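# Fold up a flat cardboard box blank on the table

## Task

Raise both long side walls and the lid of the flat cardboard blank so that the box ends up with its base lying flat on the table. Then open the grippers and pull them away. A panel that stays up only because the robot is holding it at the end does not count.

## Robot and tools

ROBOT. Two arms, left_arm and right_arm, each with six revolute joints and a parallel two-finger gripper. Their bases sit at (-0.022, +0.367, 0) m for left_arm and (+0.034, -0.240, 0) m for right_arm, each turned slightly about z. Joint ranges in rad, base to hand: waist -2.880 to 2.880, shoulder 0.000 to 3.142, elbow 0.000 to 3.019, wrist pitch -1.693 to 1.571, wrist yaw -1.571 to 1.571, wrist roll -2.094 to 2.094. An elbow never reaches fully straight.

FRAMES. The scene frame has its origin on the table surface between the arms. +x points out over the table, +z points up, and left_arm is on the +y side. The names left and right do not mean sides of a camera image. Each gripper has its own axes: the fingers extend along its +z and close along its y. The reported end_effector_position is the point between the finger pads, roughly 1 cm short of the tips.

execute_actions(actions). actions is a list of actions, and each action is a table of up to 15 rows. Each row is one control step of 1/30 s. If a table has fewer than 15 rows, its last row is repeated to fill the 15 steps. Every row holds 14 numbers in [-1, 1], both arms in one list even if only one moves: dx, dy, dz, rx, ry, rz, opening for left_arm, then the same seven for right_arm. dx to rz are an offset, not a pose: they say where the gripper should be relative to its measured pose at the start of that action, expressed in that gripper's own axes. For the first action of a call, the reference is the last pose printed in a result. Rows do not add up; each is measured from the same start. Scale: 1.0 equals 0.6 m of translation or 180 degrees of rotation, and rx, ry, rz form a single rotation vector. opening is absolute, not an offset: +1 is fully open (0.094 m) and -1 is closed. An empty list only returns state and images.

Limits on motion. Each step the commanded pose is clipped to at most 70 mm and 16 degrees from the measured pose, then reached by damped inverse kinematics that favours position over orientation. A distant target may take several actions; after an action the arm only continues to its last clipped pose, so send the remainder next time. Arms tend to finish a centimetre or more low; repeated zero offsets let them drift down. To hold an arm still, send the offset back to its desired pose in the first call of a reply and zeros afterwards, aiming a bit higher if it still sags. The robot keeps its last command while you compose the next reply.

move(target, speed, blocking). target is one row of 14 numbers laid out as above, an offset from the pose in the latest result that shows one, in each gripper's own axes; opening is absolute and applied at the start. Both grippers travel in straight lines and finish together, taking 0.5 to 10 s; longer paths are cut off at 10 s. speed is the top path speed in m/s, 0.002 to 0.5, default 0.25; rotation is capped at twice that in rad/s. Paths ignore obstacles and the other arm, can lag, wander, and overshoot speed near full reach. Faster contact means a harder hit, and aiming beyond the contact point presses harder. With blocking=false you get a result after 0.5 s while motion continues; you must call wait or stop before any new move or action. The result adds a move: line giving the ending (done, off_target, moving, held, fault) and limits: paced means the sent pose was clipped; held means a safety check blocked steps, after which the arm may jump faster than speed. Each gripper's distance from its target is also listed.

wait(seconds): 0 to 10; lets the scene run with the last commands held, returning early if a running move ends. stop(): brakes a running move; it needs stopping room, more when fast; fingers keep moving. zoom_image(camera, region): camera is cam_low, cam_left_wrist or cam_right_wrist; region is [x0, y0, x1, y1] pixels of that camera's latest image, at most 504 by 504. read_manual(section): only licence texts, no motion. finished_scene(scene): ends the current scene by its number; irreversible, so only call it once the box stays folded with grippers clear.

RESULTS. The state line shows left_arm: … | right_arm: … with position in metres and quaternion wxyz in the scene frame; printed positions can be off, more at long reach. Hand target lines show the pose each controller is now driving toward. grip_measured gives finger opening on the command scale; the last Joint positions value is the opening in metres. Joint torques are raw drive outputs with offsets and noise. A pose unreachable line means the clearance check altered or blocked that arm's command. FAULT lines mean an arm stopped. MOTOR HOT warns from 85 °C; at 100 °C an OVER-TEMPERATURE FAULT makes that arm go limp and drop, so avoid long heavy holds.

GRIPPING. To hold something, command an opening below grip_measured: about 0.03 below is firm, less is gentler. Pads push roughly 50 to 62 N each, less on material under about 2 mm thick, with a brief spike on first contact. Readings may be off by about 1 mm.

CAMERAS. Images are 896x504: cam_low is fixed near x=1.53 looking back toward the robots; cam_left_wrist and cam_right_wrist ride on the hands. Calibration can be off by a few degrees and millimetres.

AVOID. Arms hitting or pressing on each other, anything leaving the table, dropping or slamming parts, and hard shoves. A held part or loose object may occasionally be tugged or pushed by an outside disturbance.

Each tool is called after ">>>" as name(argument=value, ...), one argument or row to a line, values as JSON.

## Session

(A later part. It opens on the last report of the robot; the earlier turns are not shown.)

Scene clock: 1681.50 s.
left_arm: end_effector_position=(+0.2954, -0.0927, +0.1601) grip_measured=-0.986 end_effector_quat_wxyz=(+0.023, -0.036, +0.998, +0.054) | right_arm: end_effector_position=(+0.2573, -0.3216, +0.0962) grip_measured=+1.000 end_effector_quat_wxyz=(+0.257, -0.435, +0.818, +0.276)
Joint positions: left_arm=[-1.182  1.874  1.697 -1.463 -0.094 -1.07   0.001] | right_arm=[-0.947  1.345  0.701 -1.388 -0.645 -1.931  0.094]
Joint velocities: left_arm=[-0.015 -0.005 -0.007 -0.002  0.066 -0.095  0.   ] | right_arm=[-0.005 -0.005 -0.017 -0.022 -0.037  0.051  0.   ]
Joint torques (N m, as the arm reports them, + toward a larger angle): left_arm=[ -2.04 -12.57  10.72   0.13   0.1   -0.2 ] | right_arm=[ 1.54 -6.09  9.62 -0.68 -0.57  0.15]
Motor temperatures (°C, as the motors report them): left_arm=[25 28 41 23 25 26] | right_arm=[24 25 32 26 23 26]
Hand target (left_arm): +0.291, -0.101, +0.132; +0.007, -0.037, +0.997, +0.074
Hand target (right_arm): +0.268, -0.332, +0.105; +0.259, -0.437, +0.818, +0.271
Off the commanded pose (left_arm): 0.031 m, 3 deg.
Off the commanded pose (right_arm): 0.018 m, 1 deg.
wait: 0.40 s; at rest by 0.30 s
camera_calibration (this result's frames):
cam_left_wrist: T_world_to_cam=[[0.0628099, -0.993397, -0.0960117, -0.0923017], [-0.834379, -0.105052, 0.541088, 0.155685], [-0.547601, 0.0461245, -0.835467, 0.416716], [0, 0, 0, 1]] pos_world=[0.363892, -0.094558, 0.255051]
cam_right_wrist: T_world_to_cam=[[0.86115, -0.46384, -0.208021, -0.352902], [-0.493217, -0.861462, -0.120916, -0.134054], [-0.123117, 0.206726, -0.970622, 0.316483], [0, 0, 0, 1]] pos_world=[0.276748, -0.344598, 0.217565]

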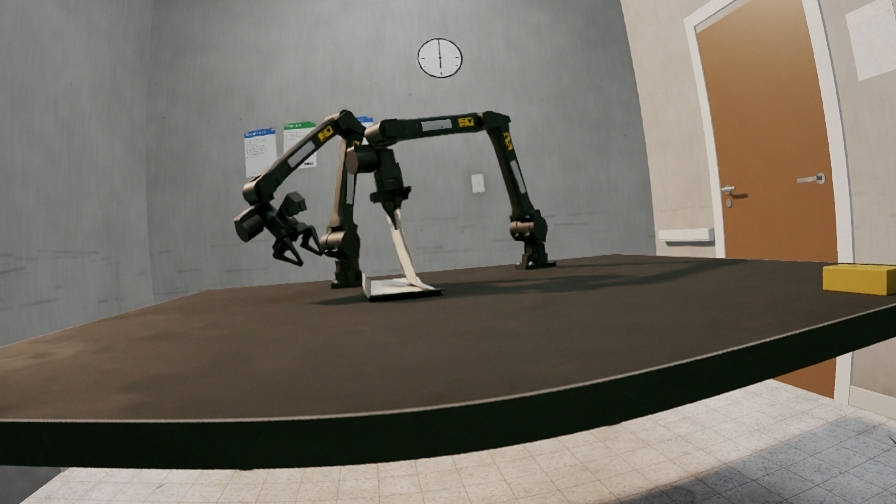

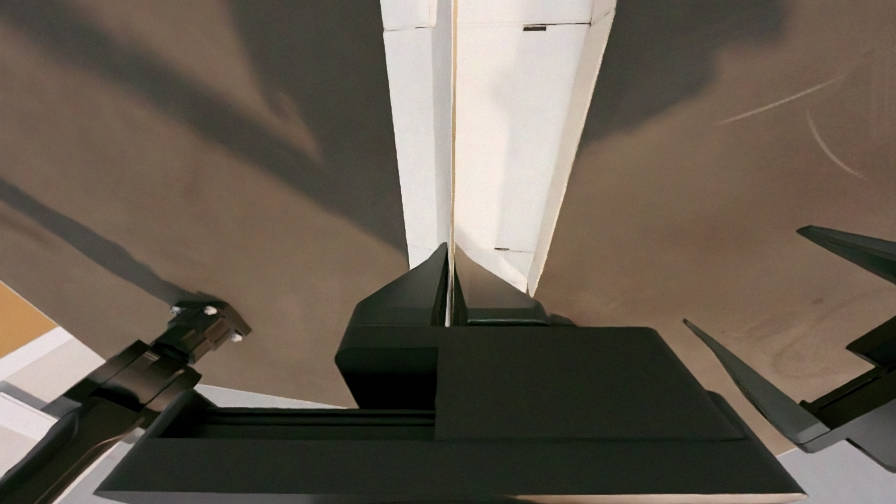

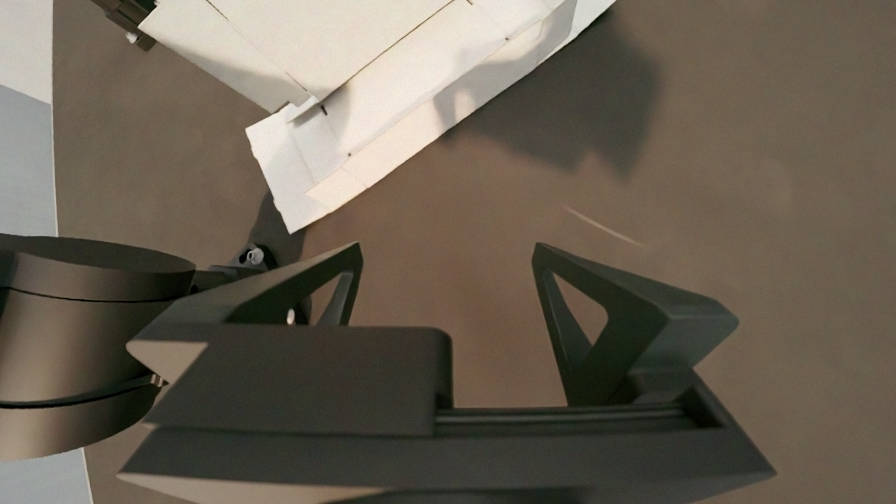

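>>> execute_actions(
  actions=[
    [[0.008,-0.022,0.047,-0.013,0.010,0,-1,-0.01,-0.015,-0.015,0,0,0,1],[0.008,-0.022,0.048,-0.013,0.010,0,-1,-0.01,-0.015,-0.015,0,0,0,1],[0.008,-0.023,0.049,-0.014,0.010,0,-1,-0.01,-0.015,-0.015,0,0,0,1],[0.008,-0.023,0.050,-0.014,0.010,0,-1,-0.01,-0.015,-0.015,0,0,0,1],[0.008,-0.024,0.051,-0.014,0.010,0,-1,-0.01,-0.015,-0.015,0,0,0,1],[0.008,-0.024,0.052,-0.015,0.010,0,-1,-0.01,-0.015,-0.015,0,0,0,1],[0.008,-0.025,0.053,-0.015,0.010,0,-1,-0.01,-0.015,-0.015,0,0,0,1],[0.008,-0.026,0.054,-0.015,0.010,0,-1,-0.01,-0.015,-0.015,0,0,0,1]],
  ],
)

>>> zoom_image(
  camera="cam_low",
  region=[395, 262, 455, 304],
)

Scene clock: 1699.03 s.
left_arm: end_effector_position=(+0.2954, -0.0927, +0.1593) grip_measured=-0.986 end_effector_quat_wxyz=(+0.023, -0.036, +0.998, +0.054) | right_arm: end_effector_position=(+0.2566, -0.3210, +0.0967) grip_measured=+1.000 end_effector_quat_wxyz=(+0.257, -0.434, +0.818, +0.278)
Joint positions: left_arm=[-1.182  1.875  1.697 -1.463 -0.095 -1.07   0.001] | right_arm=[-0.947  1.345  0.701 -1.393 -0.645 -1.931  0.094]
Joint velocities: left_arm=[-0.005 -0.005  0.007  0.002  0.037 -0.051  0.   ] | right_arm=[-0.005 -0.005  0.022  0.002  0.007 -0.007  0.   ]
Joint torques (N m, as the arm reports them, + toward a larger angle): left_arm=[ -2.01 -11.38  10.76   0.42   0.    -0.22] | right_arm=[ 1.77 -6.39  9.03 -0.69 -0.64  0.18]
Motor temperatures (°C, as the motors report them): left_arm=[25 29 41 23 25 26] | right_arm=[24 25 32 26 23 26]
Hand target (left_arm): +0.292, -0.103, +0.127; +0.007, -0.037, +0.996, +0.076
Hand target (right_arm): +0.266, -0.328, +0.104; +0.257, -0.435, +0.818, +0.275
Off the commanded pose (left_arm): 0.035 m, 3 deg.
Off the commanded pose (right_arm): 0.015 m, 0 deg.
camera_calibration (this result's frames):
cam_left_wrist: T_world_to_cam=[[0.0627402, -0.993237, -0.0976883, -0.0921616], [-0.834303, -0.105914, 0.541037, 0.155984], [-0.547725, 0.0475568, -0.835306, 0.416167], [0, 0, 0, 1]] pos_world=[0.363865, -0.0948092, 0.254231]
cam_right_wrist: T_world_to_cam=[[0.860421, -0.463094, -0.212648, -0.351056], [-0.493638, -0.86103, -0.122262, -0.133366], [-0.126478, 0.210168, -0.96945, 0.318574], [0, 0, 0, 1]] pos_world=[0.276514, -0.344358, 0.217885]

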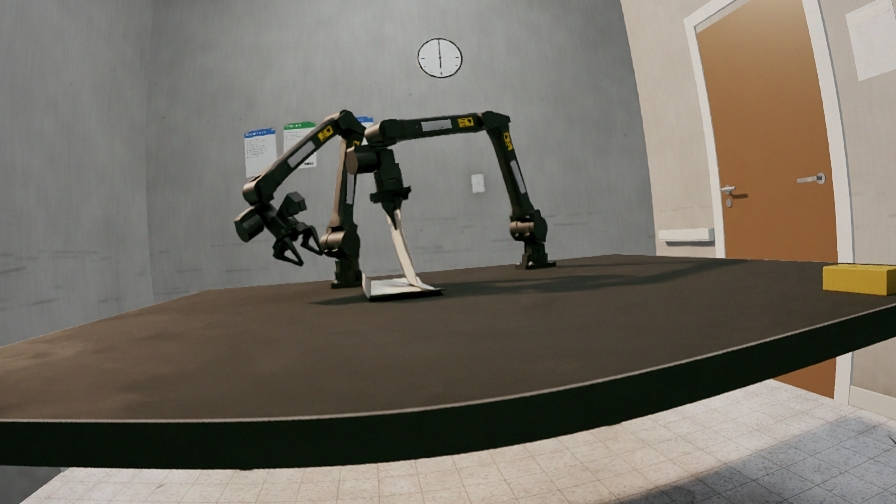

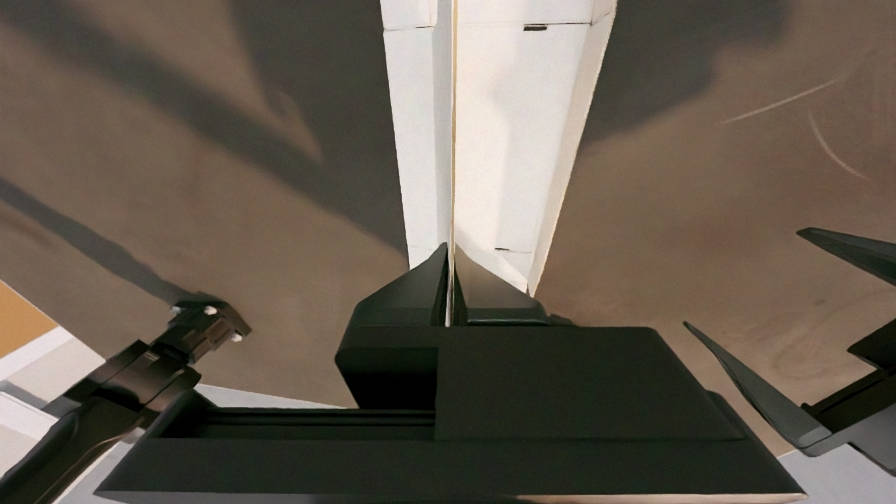

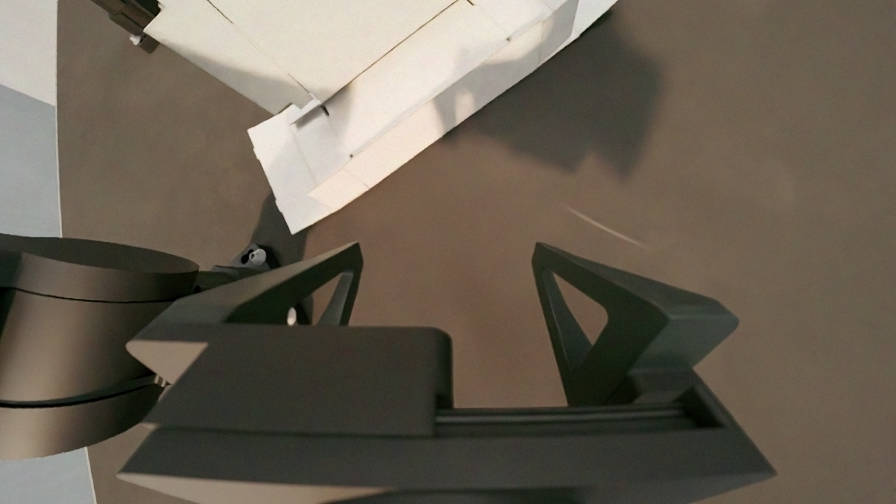

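Region (395, 262, 455, 304) of cam_low's 896x504 image, scaled by 8.400, with more detail than that image has; it fills the top 353 rows of this view, and the rest is white.

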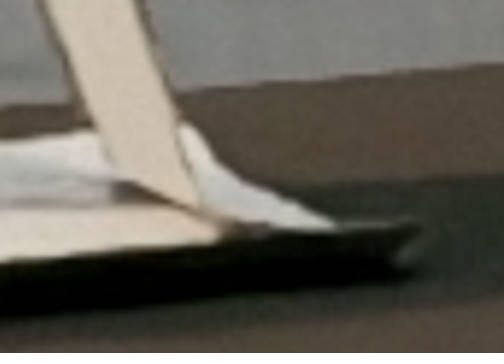

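>>> execute_actions(
  actions=[
    [[0.008,-0.026,0.054,-0.015,0.010,0,-1,-0.01,-0.012,-0.012,0,0,0,1],[0.008,-0.026,0.055,-0.015,0.010,0,-1,-0.01,-0.012,-0.012,0,0,0,1],[0.008,-0.027,0.056,-0.015,0.010,0,-1,-0.01,-0.012,-0.012,0,0,0,1],[0.008,-0.027,0.057,-0.015,0.010,0,-1,-0.01,-0.012,-0.012,0,0,0,1],[0.009,-0.027,0.058,-0.015,0.010,0,-1,-0.01,-0.012,-0.012,0,0,0,1],[0.009,-0.028,0.059,-0.015,0.010,0,-1,-0.01,-0.012,-0.012,0,0,0,1],[0.009,-0.028,0.060,-0.015,0.010,0,-1,-0.01,-0.012,-0.012,0,0,0,1],[0.009,-0.028,0.061,-0.015,0.010,0,-1,-0.01,-0.012,-0.012,0,0,0,1],[0.009,-0.029,0.062,-0.015,0.010,0,-1,-0.01,-0.012,-0.012,0,0,0,1],[0.009,-0.029,0.063,-0.015,0.010,0,-1,-0.01,-0.012,-0.012,0,0,0,1]],
  ],
)

>>> zoom_image(
  camera="cam_low",
  region=[395, 262, 455, 304],
)

Scene clock: 1706.70 s.
left_arm: end_effector_position=(+0.2954, -0.0930, +0.1556) grip_measured=-0.986 end_effector_quat_wxyz=(+0.022, -0.036, +0.997, +0.058) | right_arm: end_effector_position=(+0.2566, -0.3210, +0.0967) grip_measured=+1.000 end_effector_quat_wxyz=(+0.257, -0.434, +0.818, +0.278)
Joint positions: left_arm=[-1.183  1.882  1.697 -1.463 -0.097 -1.072  0.001] | right_arm=[-0.947  1.345  0.701 -1.393 -0.645 -1.931  0.094]
Joint velocities: left_arm=[-0.005  0.015 -0.002 -0.012 -0.007  0.066 -0.002] | right_arm=[-0.005 -0.005  0.002  0.002 -0.022  0.066  0.   ]
Joint torques (N m, as the arm reports them, + toward a larger angle): left_arm=[ -1.89 -11.79  10.25   0.92   0.09  -0.27] | right_arm=[ 1.95 -6.84  8.47 -0.73 -0.68  0.21]
Motor temperatures (°C, as the motors report them): left_arm=[25 29 41 23 24 26] | right_arm=[24 25 32 26 23 26]
Hand target (left_arm): +0.291, -0.104, +0.120; +0.007, -0.037, +0.996, +0.078
Hand target (right_arm): +0.264, -0.326, +0.104; +0.257, -0.434, +0.818, +0.278
Off the commanded pose (left_arm): 0.038 m, 3 deg.
Off the commanded pose (right_arm): 0.012 m, 0 deg.
camera_calibration (this result's frames):
cam_left_wrist: T_world_to_cam=[[0.063529, -0.992496, -0.10448, -0.0918477], [-0.833152, -0.110377, 0.541917, 0.157067], [-0.549383, 0.0526202, -0.833912, 0.41388], [0, 0, 0, 1]] pos_world=[0.364075, -0.0956003, 0.250426]
cam_right_wrist: T_world_to_cam=[[0.860421, -0.463094, -0.212648, -0.351056], [-0.493638, -0.86103, -0.122262, -0.133366], [-0.126478, 0.210168, -0.96945, 0.318574], [0, 0, 0, 1]] pos_world=[0.276514, -0.344358, 0.217885]

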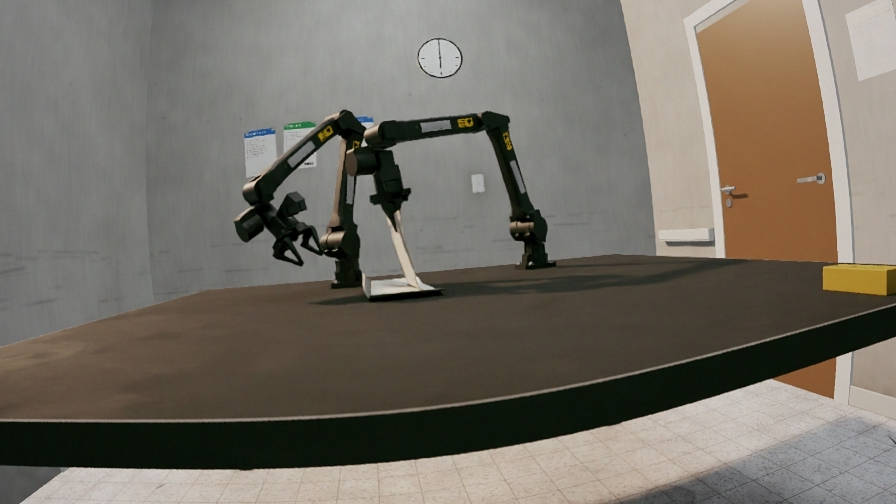

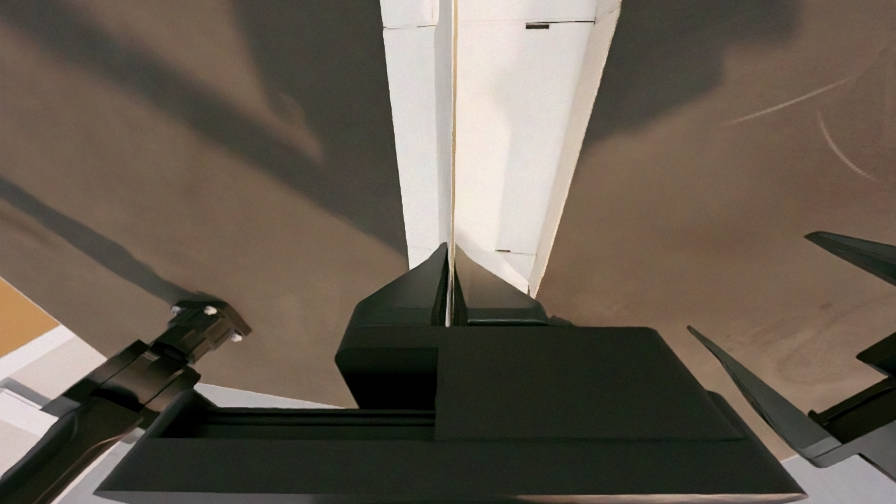

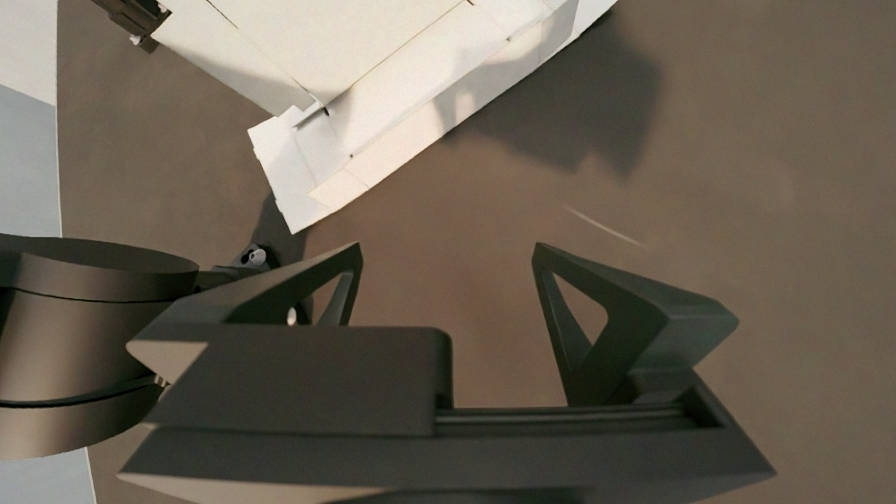

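Region (395, 262, 455, 304) of cam_low's 896x504 image, scaled by 8.400, with more detail than that image has; it fills the top 353 rows of this view, and the rest is white.

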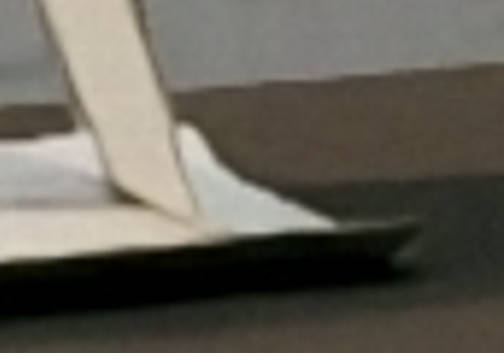

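>>> execute_actions(
  actions=[
    [[0.008,-0.025,0.050,-0.011,0.010,0,-1,-0.01,-0.012,-0.012,0,0,0,1],[0.008,-0.021,0.043,-0.009,0.010,0,-1,-0.01,-0.012,-0.012,0,0,0,1],[0.007,-0.017,0.036,-0.007,0.010,0,-1,-0.01,-0.012,-0.012,0,0,0,1],[0.006,-0.013,0.029,-0.005,0.010,0,-1,-0.01,-0.012,-0.012,0,0,0,1],[0.005,-0.009,0.022,-0.003,0.010,0,-1,-0.01,-0.012,-0.012,0,0,0,1],[0.005,-0.004,0.016,-0.001,0.010,0,-1,-0.01,-0.012,-0.012,0,0,0,1],[0.004,0.001,0.010,0.001,0.010,0,-1,-0.01,-0.012,-0.012,0,0,0,1],[0.003,0.006,0.004,0.003,0.010,0,-1,-0.01,-0.012,-0.012,0,0,0,1],[0.002,0.012,-0.001,0.006,0.010,0,-1,-0.01,-0.012,-0.012,0,0,0,1],[0.002,0.018,-0.006,0.008,0.010,0,-1,-0.01,-0.012,-0.012,0,0,0,1],[0.001,0.024,-0.011,0.010,0.010,0,-1,-0.01,-0.012,-0.012,0,0,0,1],[0.000,0.030,-0.015,0.012,0.010,0,-1,-0.01,-0.012,-0.012,0,0,0,1],[-0.001,0.036,-0.019,0.014,0.010,0,-1,-0.01,-0.012,-0.012,0,0,0,1],[-0.001,0.041,-0.022,0.016,0.010,0,-1,-0.01,-0.012,-0.012,0,0,0,1],[-0.002,0.045,-0.024,0.018,0.010,0,-1,-0.01,-0.012,-0.012,0,0,0,1]],
  ],
)

>>> wait(
  seconds=0.4,
)

>>> zoom_image(
  camera="cam_low",
  region=[330, 170, 490, 310],
)

Scene clock: 1744.20 s.
left_arm: end_effector_position=(+0.2944, -0.0781, +0.1758) grip_measured=-0.986 end_effector_quat_wxyz=(+0.017, -0.038, +0.998, +0.037) | right_arm: end_effector_position=(+0.2566, -0.3210, +0.0967) grip_measured=+1.000 end_effector_quat_wxyz=(+0.257, -0.434, +0.818, +0.278)
Joint positions: left_arm=[-1.16   1.818  1.66  -1.458 -0.068 -1.051  0.001] | right_arm=[-0.947  1.345  0.701 -1.393 -0.645 -1.931  0.094]
Joint velocities: left_arm=[ 0.132 -0.396 -0.276  0.056  0.139  0.095  0.   ] | right_arm=[-0.005 -0.005  0.002 -0.012  0.037 -0.037  0.   ]
Joint torques (N m, as the arm reports them, + toward a larger angle): left_arm=[ -0.61 -16.6    7.03   1.14   0.61   0.05] | right_arm=[ 1.93 -6.79  8.46 -0.74 -0.68  0.21]
Motor temperatures (°C, as the motors report them): left_arm=[25 29 41 23 24 26] | right_arm=[24 25 32 26 23 26]
Hand target (left_arm): +0.294, -0.068, +0.173; +0.007, -0.037, +0.999, +0.030
Hand target (right_arm): +0.264, -0.326, +0.104; +0.257, -0.434, +0.818, +0.278
Off the commanded pose (left_arm): 0.011 m, 1 deg.
Off the commanded pose (right_arm): 0.012 m, 0 deg.
camera_calibration (this result's frames):
cam_left_wrist: T_world_to_cam=[[0.0658037, -0.995814, -0.0634446, -0.0830525], [-0.827947, -0.0899779, 0.553541, 0.144965], [-0.556933, 0.0161037, -0.830402, 0.428131], [0, 0, 0, 1]] pos_world=[0.363929, -0.0765556, 0.270008]
cam_right_wrist: T_world_to_cam=[[0.860421, -0.463094, -0.212648, -0.351056], [-0.493638, -0.86103, -0.122262, -0.133366], [-0.126478, 0.210168, -0.96945, 0.318574], [0, 0, 0, 1]] pos_world=[0.276514, -0.344358, 0.217885]

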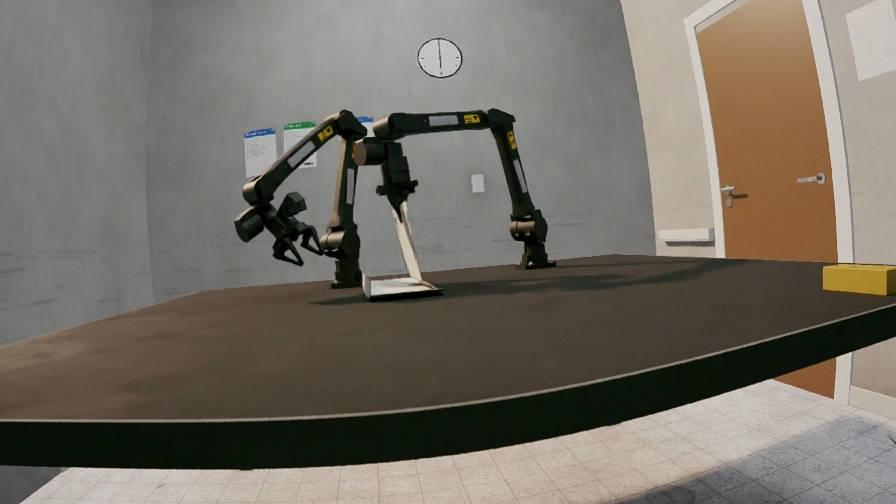

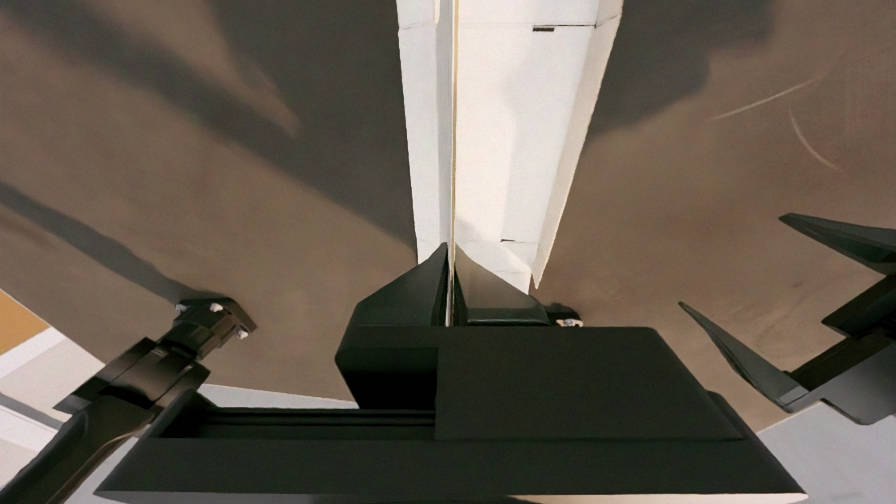

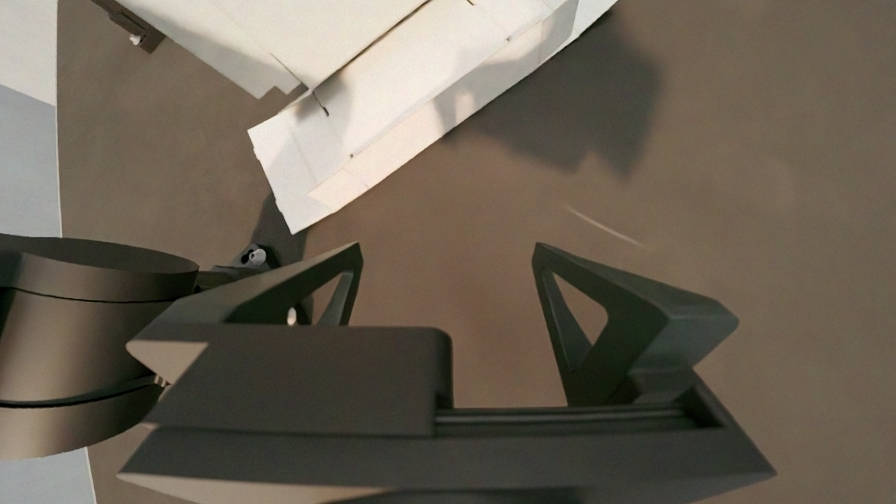

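Scene clock: 1744.60 s.
left_arm: end_effector_position=(+0.2955, -0.0692, +0.1868) grip_measured=-0.986 end_effector_quat_wxyz=(+0.017, -0.044, +0.999, +0.027) | right_arm: end_effector_position=(+0.2566, -0.3210, +0.0967) grip_measured=+1.000 end_effector_quat_wxyz=(+0.257, -0.434, +0.818, +0.278)
Joint positions: left_arm=[-1.147  1.784  1.642 -1.456 -0.058 -1.047  0.001] | right_arm=[-0.947  1.345  0.701 -1.393 -0.645 -1.931  0.094]
Joint velocities: left_arm=[-0.015  0.005  0.002 -0.007  0.095  0.007  0.   ] | right_arm=[ 0.005 -0.015  0.012 -0.002 -0.066 -0.007  0.   ]
Joint torques (N m, as the arm reports them, + toward a larger angle): left_arm=[ -0.77 -15.75   7.4    1.19   0.42   0.19] | right_arm=[ 1.91 -6.77  8.46 -0.73 -0.68  0.21]
Motor temperatures (°C, as the motors report them): left_arm=[25 29 41 23 24 26] | right_arm=[24 25 32 26 23 26]
Hand target (left_arm): +0.294, -0.068, +0.172; +0.007, -0.037, +0.999, +0.030
Hand target (right_arm): +0.264, -0.326, +0.104; +0.257, -0.434, +0.818, +0.278
Off the commanded pose (left_arm): 0.014 m, 1 deg.
Off the commanded pose (right_arm): 0.012 m, 0 deg.
wait: 0.40 s; at rest by 0.30 s
camera_calibration (this result's frames):
cam_left_wrist: T_world_to_cam=[[0.0765415, -0.996131, -0.0431779, -0.0805566], [-0.828473, -0.0876346, 0.553129, 0.140931], [-0.554773, -0.00656559, -0.831976, 0.43575], [0, 0, 0, 1]] pos_world=[0.364666, -0.0650336, 0.281103]
cam_right_wrist: T_world_to_cam=[[0.860421, -0.463094, -0.212648, -0.351056], [-0.493638, -0.86103, -0.122262, -0.133366], [-0.126478, 0.210168, -0.96945, 0.318574], [0, 0, 0, 1]] pos_world=[0.276514, -0.344358, 0.217885]

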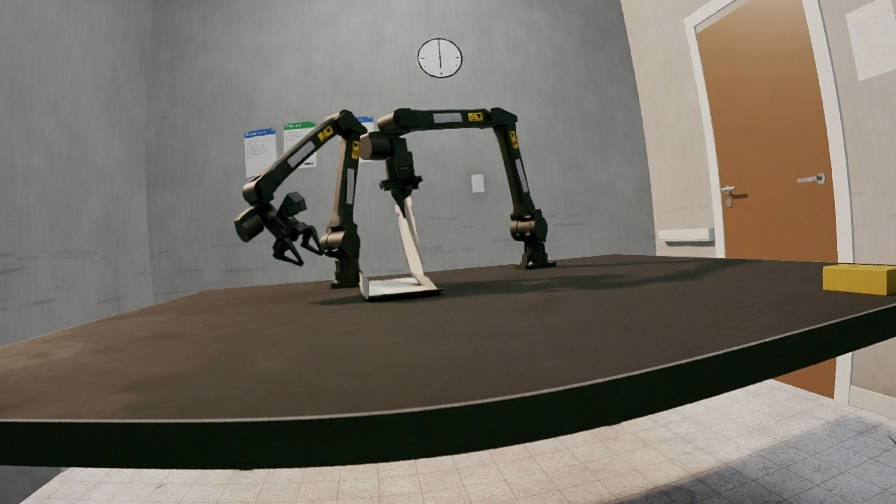

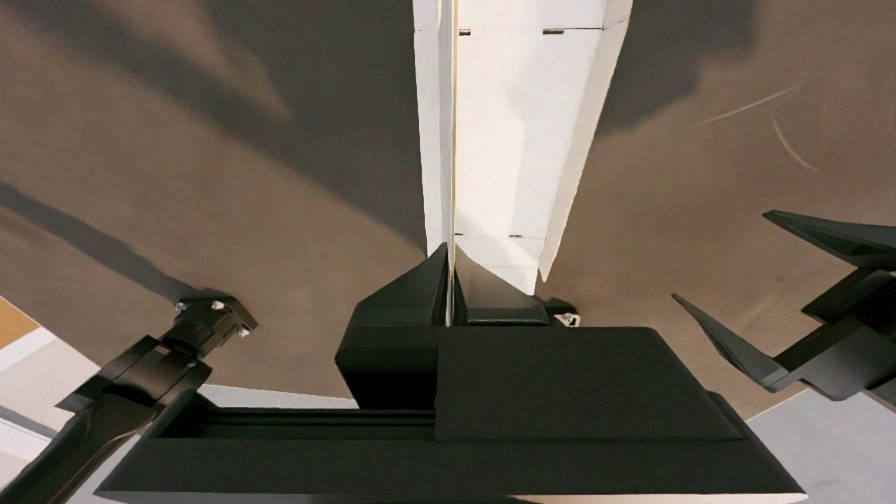

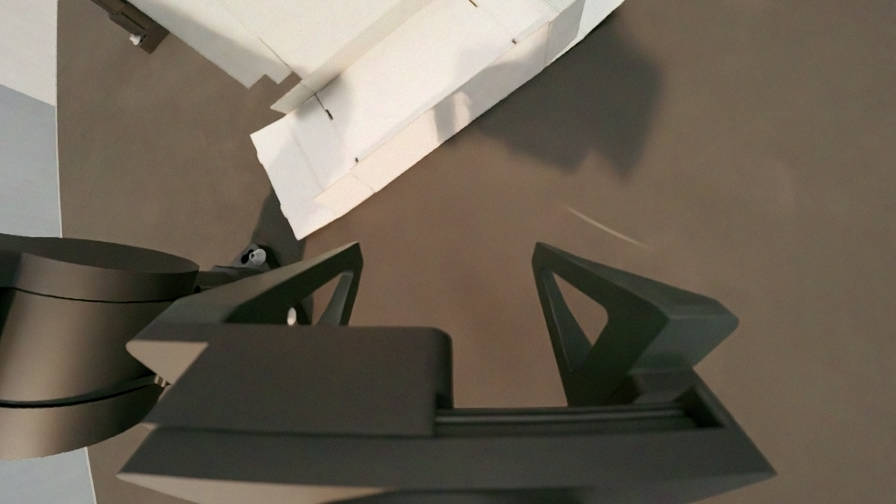

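Region (330, 170, 490, 310) of cam_low's 896x504 image, scaled by 3.150, with more detail than that image has; it fills the top 441 rows of this view, and the rest is white.

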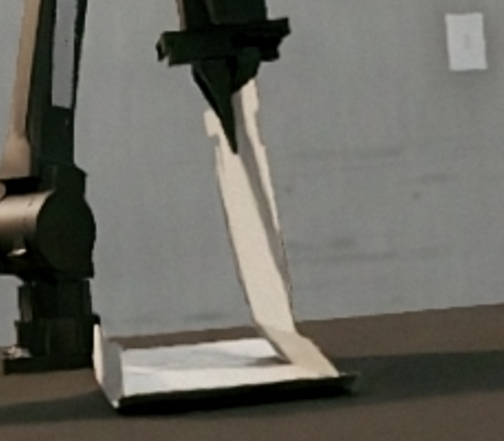

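>>> execute_actions(
  actions=[
    [[0.003,0.005,0.024,-0.001,0.006,0.004,-1,-0.01,-0.012,-0.012,0,0,0,1],[0.003,0.010,0.023,0.000,0.006,0.004,-1,-0.01,-0.012,-0.012,0,0,0,1],[0.002,0.015,0.022,0.002,0.006,0.004,-1,-0.01,-0.012,-0.012,0,0,0,1],[0.002,0.020,0.021,0.003,0.006,0.004,-1,-0.01,-0.012,-0.012,0,0,0,1],[0.002,0.025,0.020,0.004,0.006,0.004,-1,-0.01,-0.012,-0.012,0,0,0,1],[0.001,0.030,0.019,0.006,0.006,0.004,-1,-0.01,-0.012,-0.012,0,0,0,1],[0.001,0.035,0.017,0.007,0.006,0.004,-1,-0.01,-0.012,-0.012,0,0,0,1],[0.001,0.040,0.016,0.008,0.006,0.004,-1,-0.01,-0.012,-0.012,0,0,0,1],[0.000,0.045,0.014,0.010,0.006,0.004,-1,-0.01,-0.012,-0.012,0,0,0,1],[0.000,0.050,0.013,0.011,0.006,0.004,-1,-0.01,-0.012,-0.012,0,0,0,1],[-0.001,0.055,0.011,0.012,0.006,0.004,-1,-0.01,-0.012,-0.012,0,0,0,1],[-0.001,0.059,0.010,0.014,0.006,0.004,-1,-0.01,-0.012,-0.012,0,0,0,1],[-0.001,0.063,0.008,0.015,0.006,0.004,-1,-0.01,-0.012,-0.012,0,0,0,1],[-0.002,0.066,0.007,0.016,0.006,0.004,-1,-0.01,-0.012,-0.012,0,0,0,1],[-0.002,0.069,0.006,0.017,0.006,0.004,-1,-0.01,-0.012,-0.012,0,0,0,1]],
  ],
)

>>> wait(
  seconds=0.4,
)

>>> zoom_image(
  camera="cam_low",
  region=[330, 170, 490, 310],
)

Scene clock: 1762.90 s.
left_arm: end_effector_position=(+0.2929, -0.0382, +0.1938) grip_measured=-0.986 end_effector_quat_wxyz=(+0.017, -0.043, +0.999, -0.002) | right_arm: end_effector_position=(+0.2566, -0.3210, +0.0967) grip_measured=+1.000 end_effector_quat_wxyz=(+0.257, -0.434, +0.818, +0.278)
Joint positions: left_arm=[-1.105  1.681  1.524 -1.391 -0.026 -1.004  0.001] | right_arm=[-0.947  1.345  0.701 -1.393 -0.645 -1.931  0.094]
Joint velocities: left_arm=[ 0.073 -0.19  -0.198  0.081  0.007  0.139 -0.001] | right_arm=[-0.005 -0.024  0.002 -0.012  0.051  0.007  0.   ]
Joint torques (N m, as the arm reports them, + toward a larger angle): left_arm=[ -0.28 -14.25   7.65   0.83   0.15   0.14] | right_arm=[ 1.92 -6.8   8.46 -0.73 -0.68  0.21]
Motor temperatures (°C, as the motors report them): left_arm=[25 29 39 23 24 26] | right_arm=[24 25 32 26 23 26]
Hand target (left_arm): +0.293, -0.028, +0.185; +0.008, -0.038, +0.999, +0.001
Hand target (right_arm): +0.264, -0.326, +0.104; +0.257, -0.434, +0.818, +0.278
Off the commanded pose (left_arm): 0.013 m, 1 deg.
Off the commanded pose (right_arm): 0.012 m, 0 deg.
camera_calibration (this result's frames):
cam_left_wrist: T_world_to_cam=[[0.0747603, -0.997102, 0.014089, -0.0597823], [-0.829282, -0.0543187, 0.556184, 0.138575], [-0.553807, -0.0532643, -0.83094, 0.438096], [0, 0, 0, 1]] pos_world=[0.362007, -0.028747, 0.287801]
cam_right_wrist: T_world_to_cam=[[0.860421, -0.463094, -0.212648, -0.351056], [-0.493638, -0.86103, -0.122262, -0.133366], [-0.126478, 0.210168, -0.96945, 0.318574], [0, 0, 0, 1]] pos_world=[0.276514, -0.344358, 0.217885]

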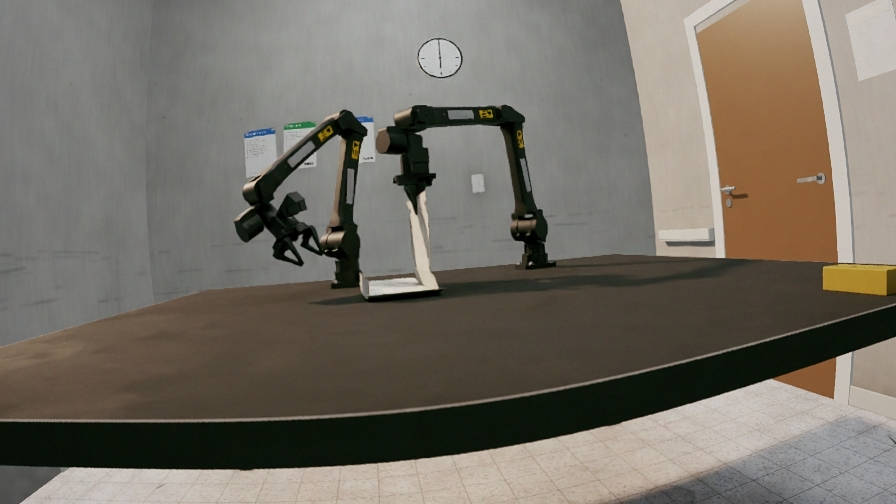

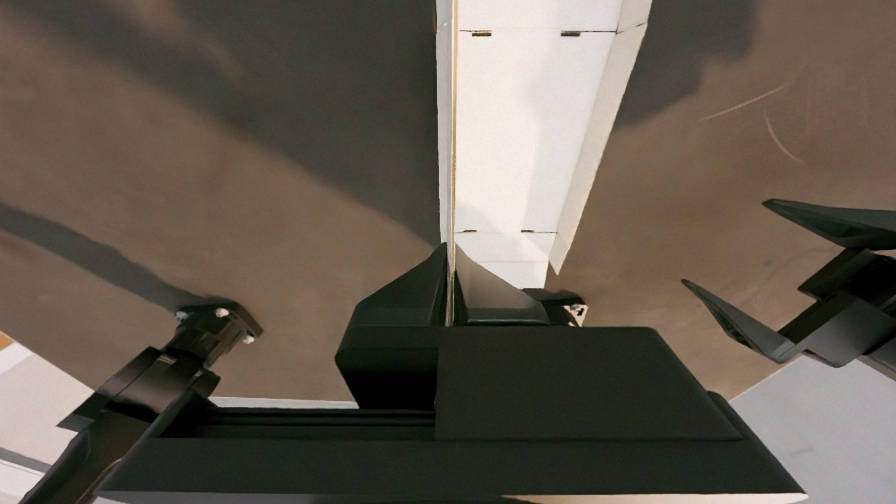

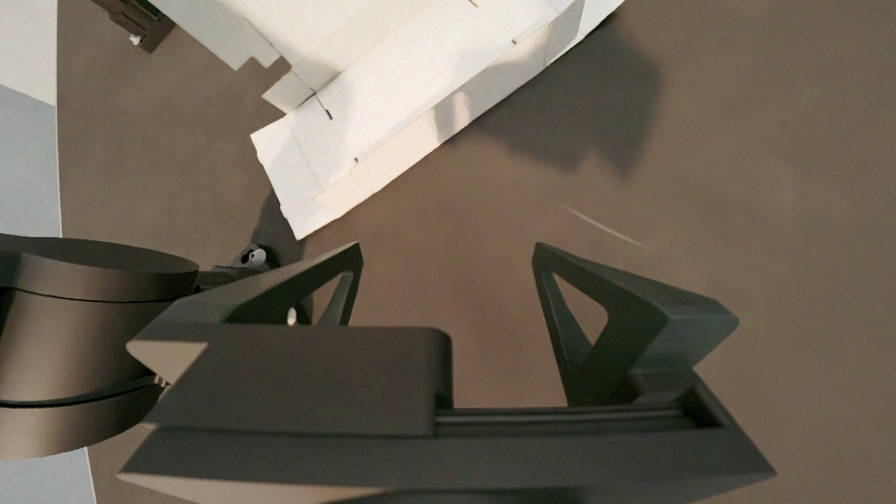

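Scene clock: 1763.30 s.
left_arm: end_effector_position=(+0.2929, -0.0343, +0.1945) grip_measured=-0.986 end_effector_quat_wxyz=(+0.017, -0.040, +0.999, -0.004) | right_arm: end_effector_position=(+0.2566, -0.3210, +0.0967) grip_measured=+1.000 end_effector_quat_wxyz=(+0.257, -0.434, +0.818, +0.278)
Joint positions: left_arm=[-1.099  1.671  1.512 -1.387 -0.023 -0.992  0.001] | right_arm=[-0.947  1.345  0.701 -1.393 -0.645 -1.931  0.094]
Joint velocities: left_arm=[ 0.005 -0.015 -0.012  0.007  0.037  0.037 -0.001] | right_arm=[ 0.015  0.005  0.002  0.007 -0.037  0.022  0.   ]
Joint torques (N m, as the arm reports them, + toward a larger angle): left_arm=[  0.16 -14.21   7.4    0.83   0.17   0.14] | right_arm=[ 1.94 -6.81  8.45 -0.73 -0.68  0.21]
Motor temperatures (°C, as the motors report them): left_arm=[25 29 39 23 24 26] | right_arm=[24 25 32 26 23 26]
Hand target (left_arm): +0.293, -0.028, +0.185; +0.008, -0.038, +0.999, +0.000
Hand target (right_arm): +0.264, -0.326, +0.104; +0.257, -0.434, +0.818, +0.278
Off the commanded pose (left_arm): 0.011 m, 1 deg.
Off the commanded pose (right_arm): 0.012 m, 0 deg.
wait: 0.40 s; at rest by 0.23 s
camera_calibration (this result's frames):
cam_left_wrist: T_world_to_cam=[[0.0682321, -0.997503, 0.0182308, -0.0548279], [-0.82946, -0.0465644, 0.556621, 0.138678], [-0.554383, -0.0531012, -0.830566, 0.438995], [0, 0, 0, 1]] pos_world=[0.36214, -0.0249224, 0.288423]
cam_right_wrist: T_world_to_cam=[[0.860421, -0.463094, -0.212648, -0.351056], [-0.493638, -0.86103, -0.122262, -0.133366], [-0.126478, 0.210168, -0.96945, 0.318574], [0, 0, 0, 1]] pos_world=[0.276514, -0.344358, 0.217885]

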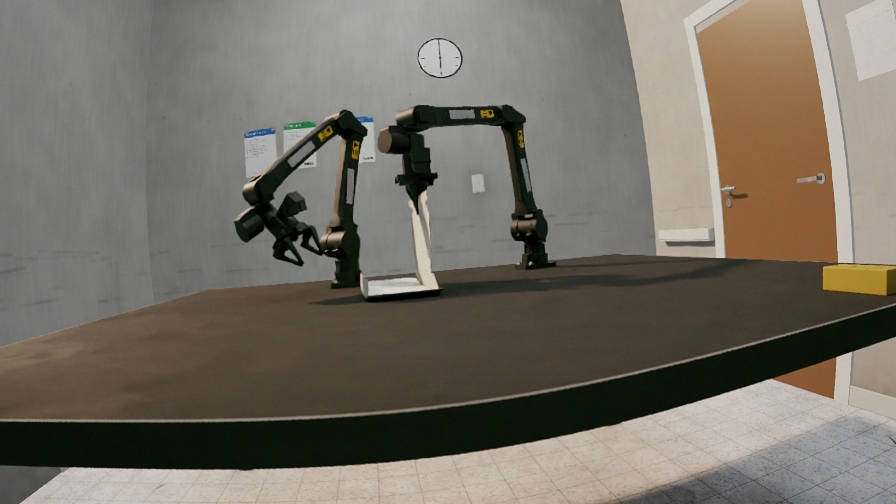

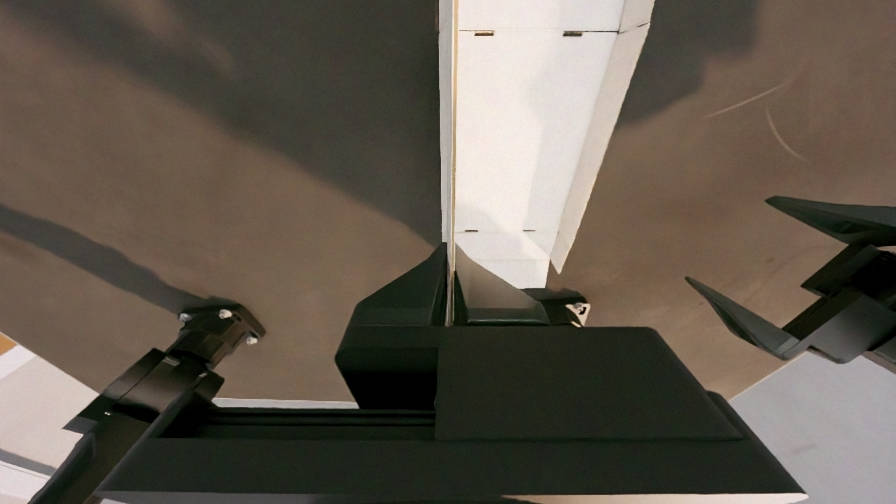

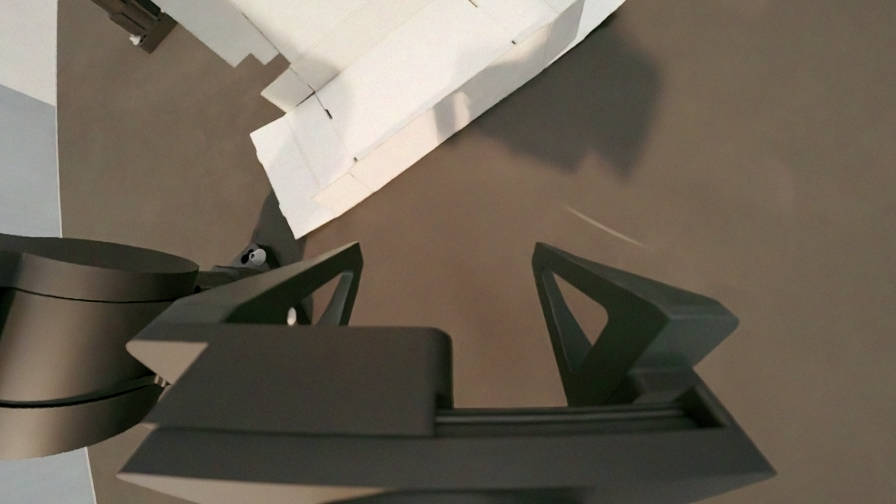

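Region (330, 170, 490, 310) of cam_low's 896x504 image, scaled by 3.150, with more detail than that image has; it fills the top 441 rows of this view, and the rest is white.

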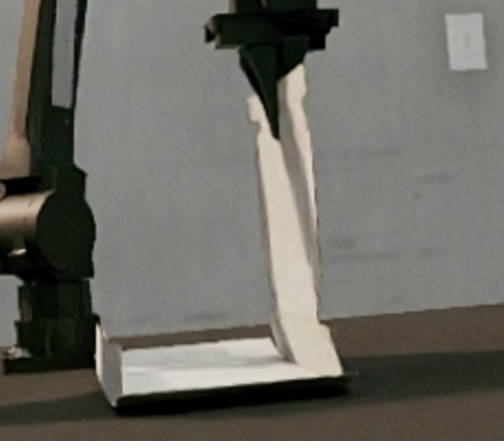

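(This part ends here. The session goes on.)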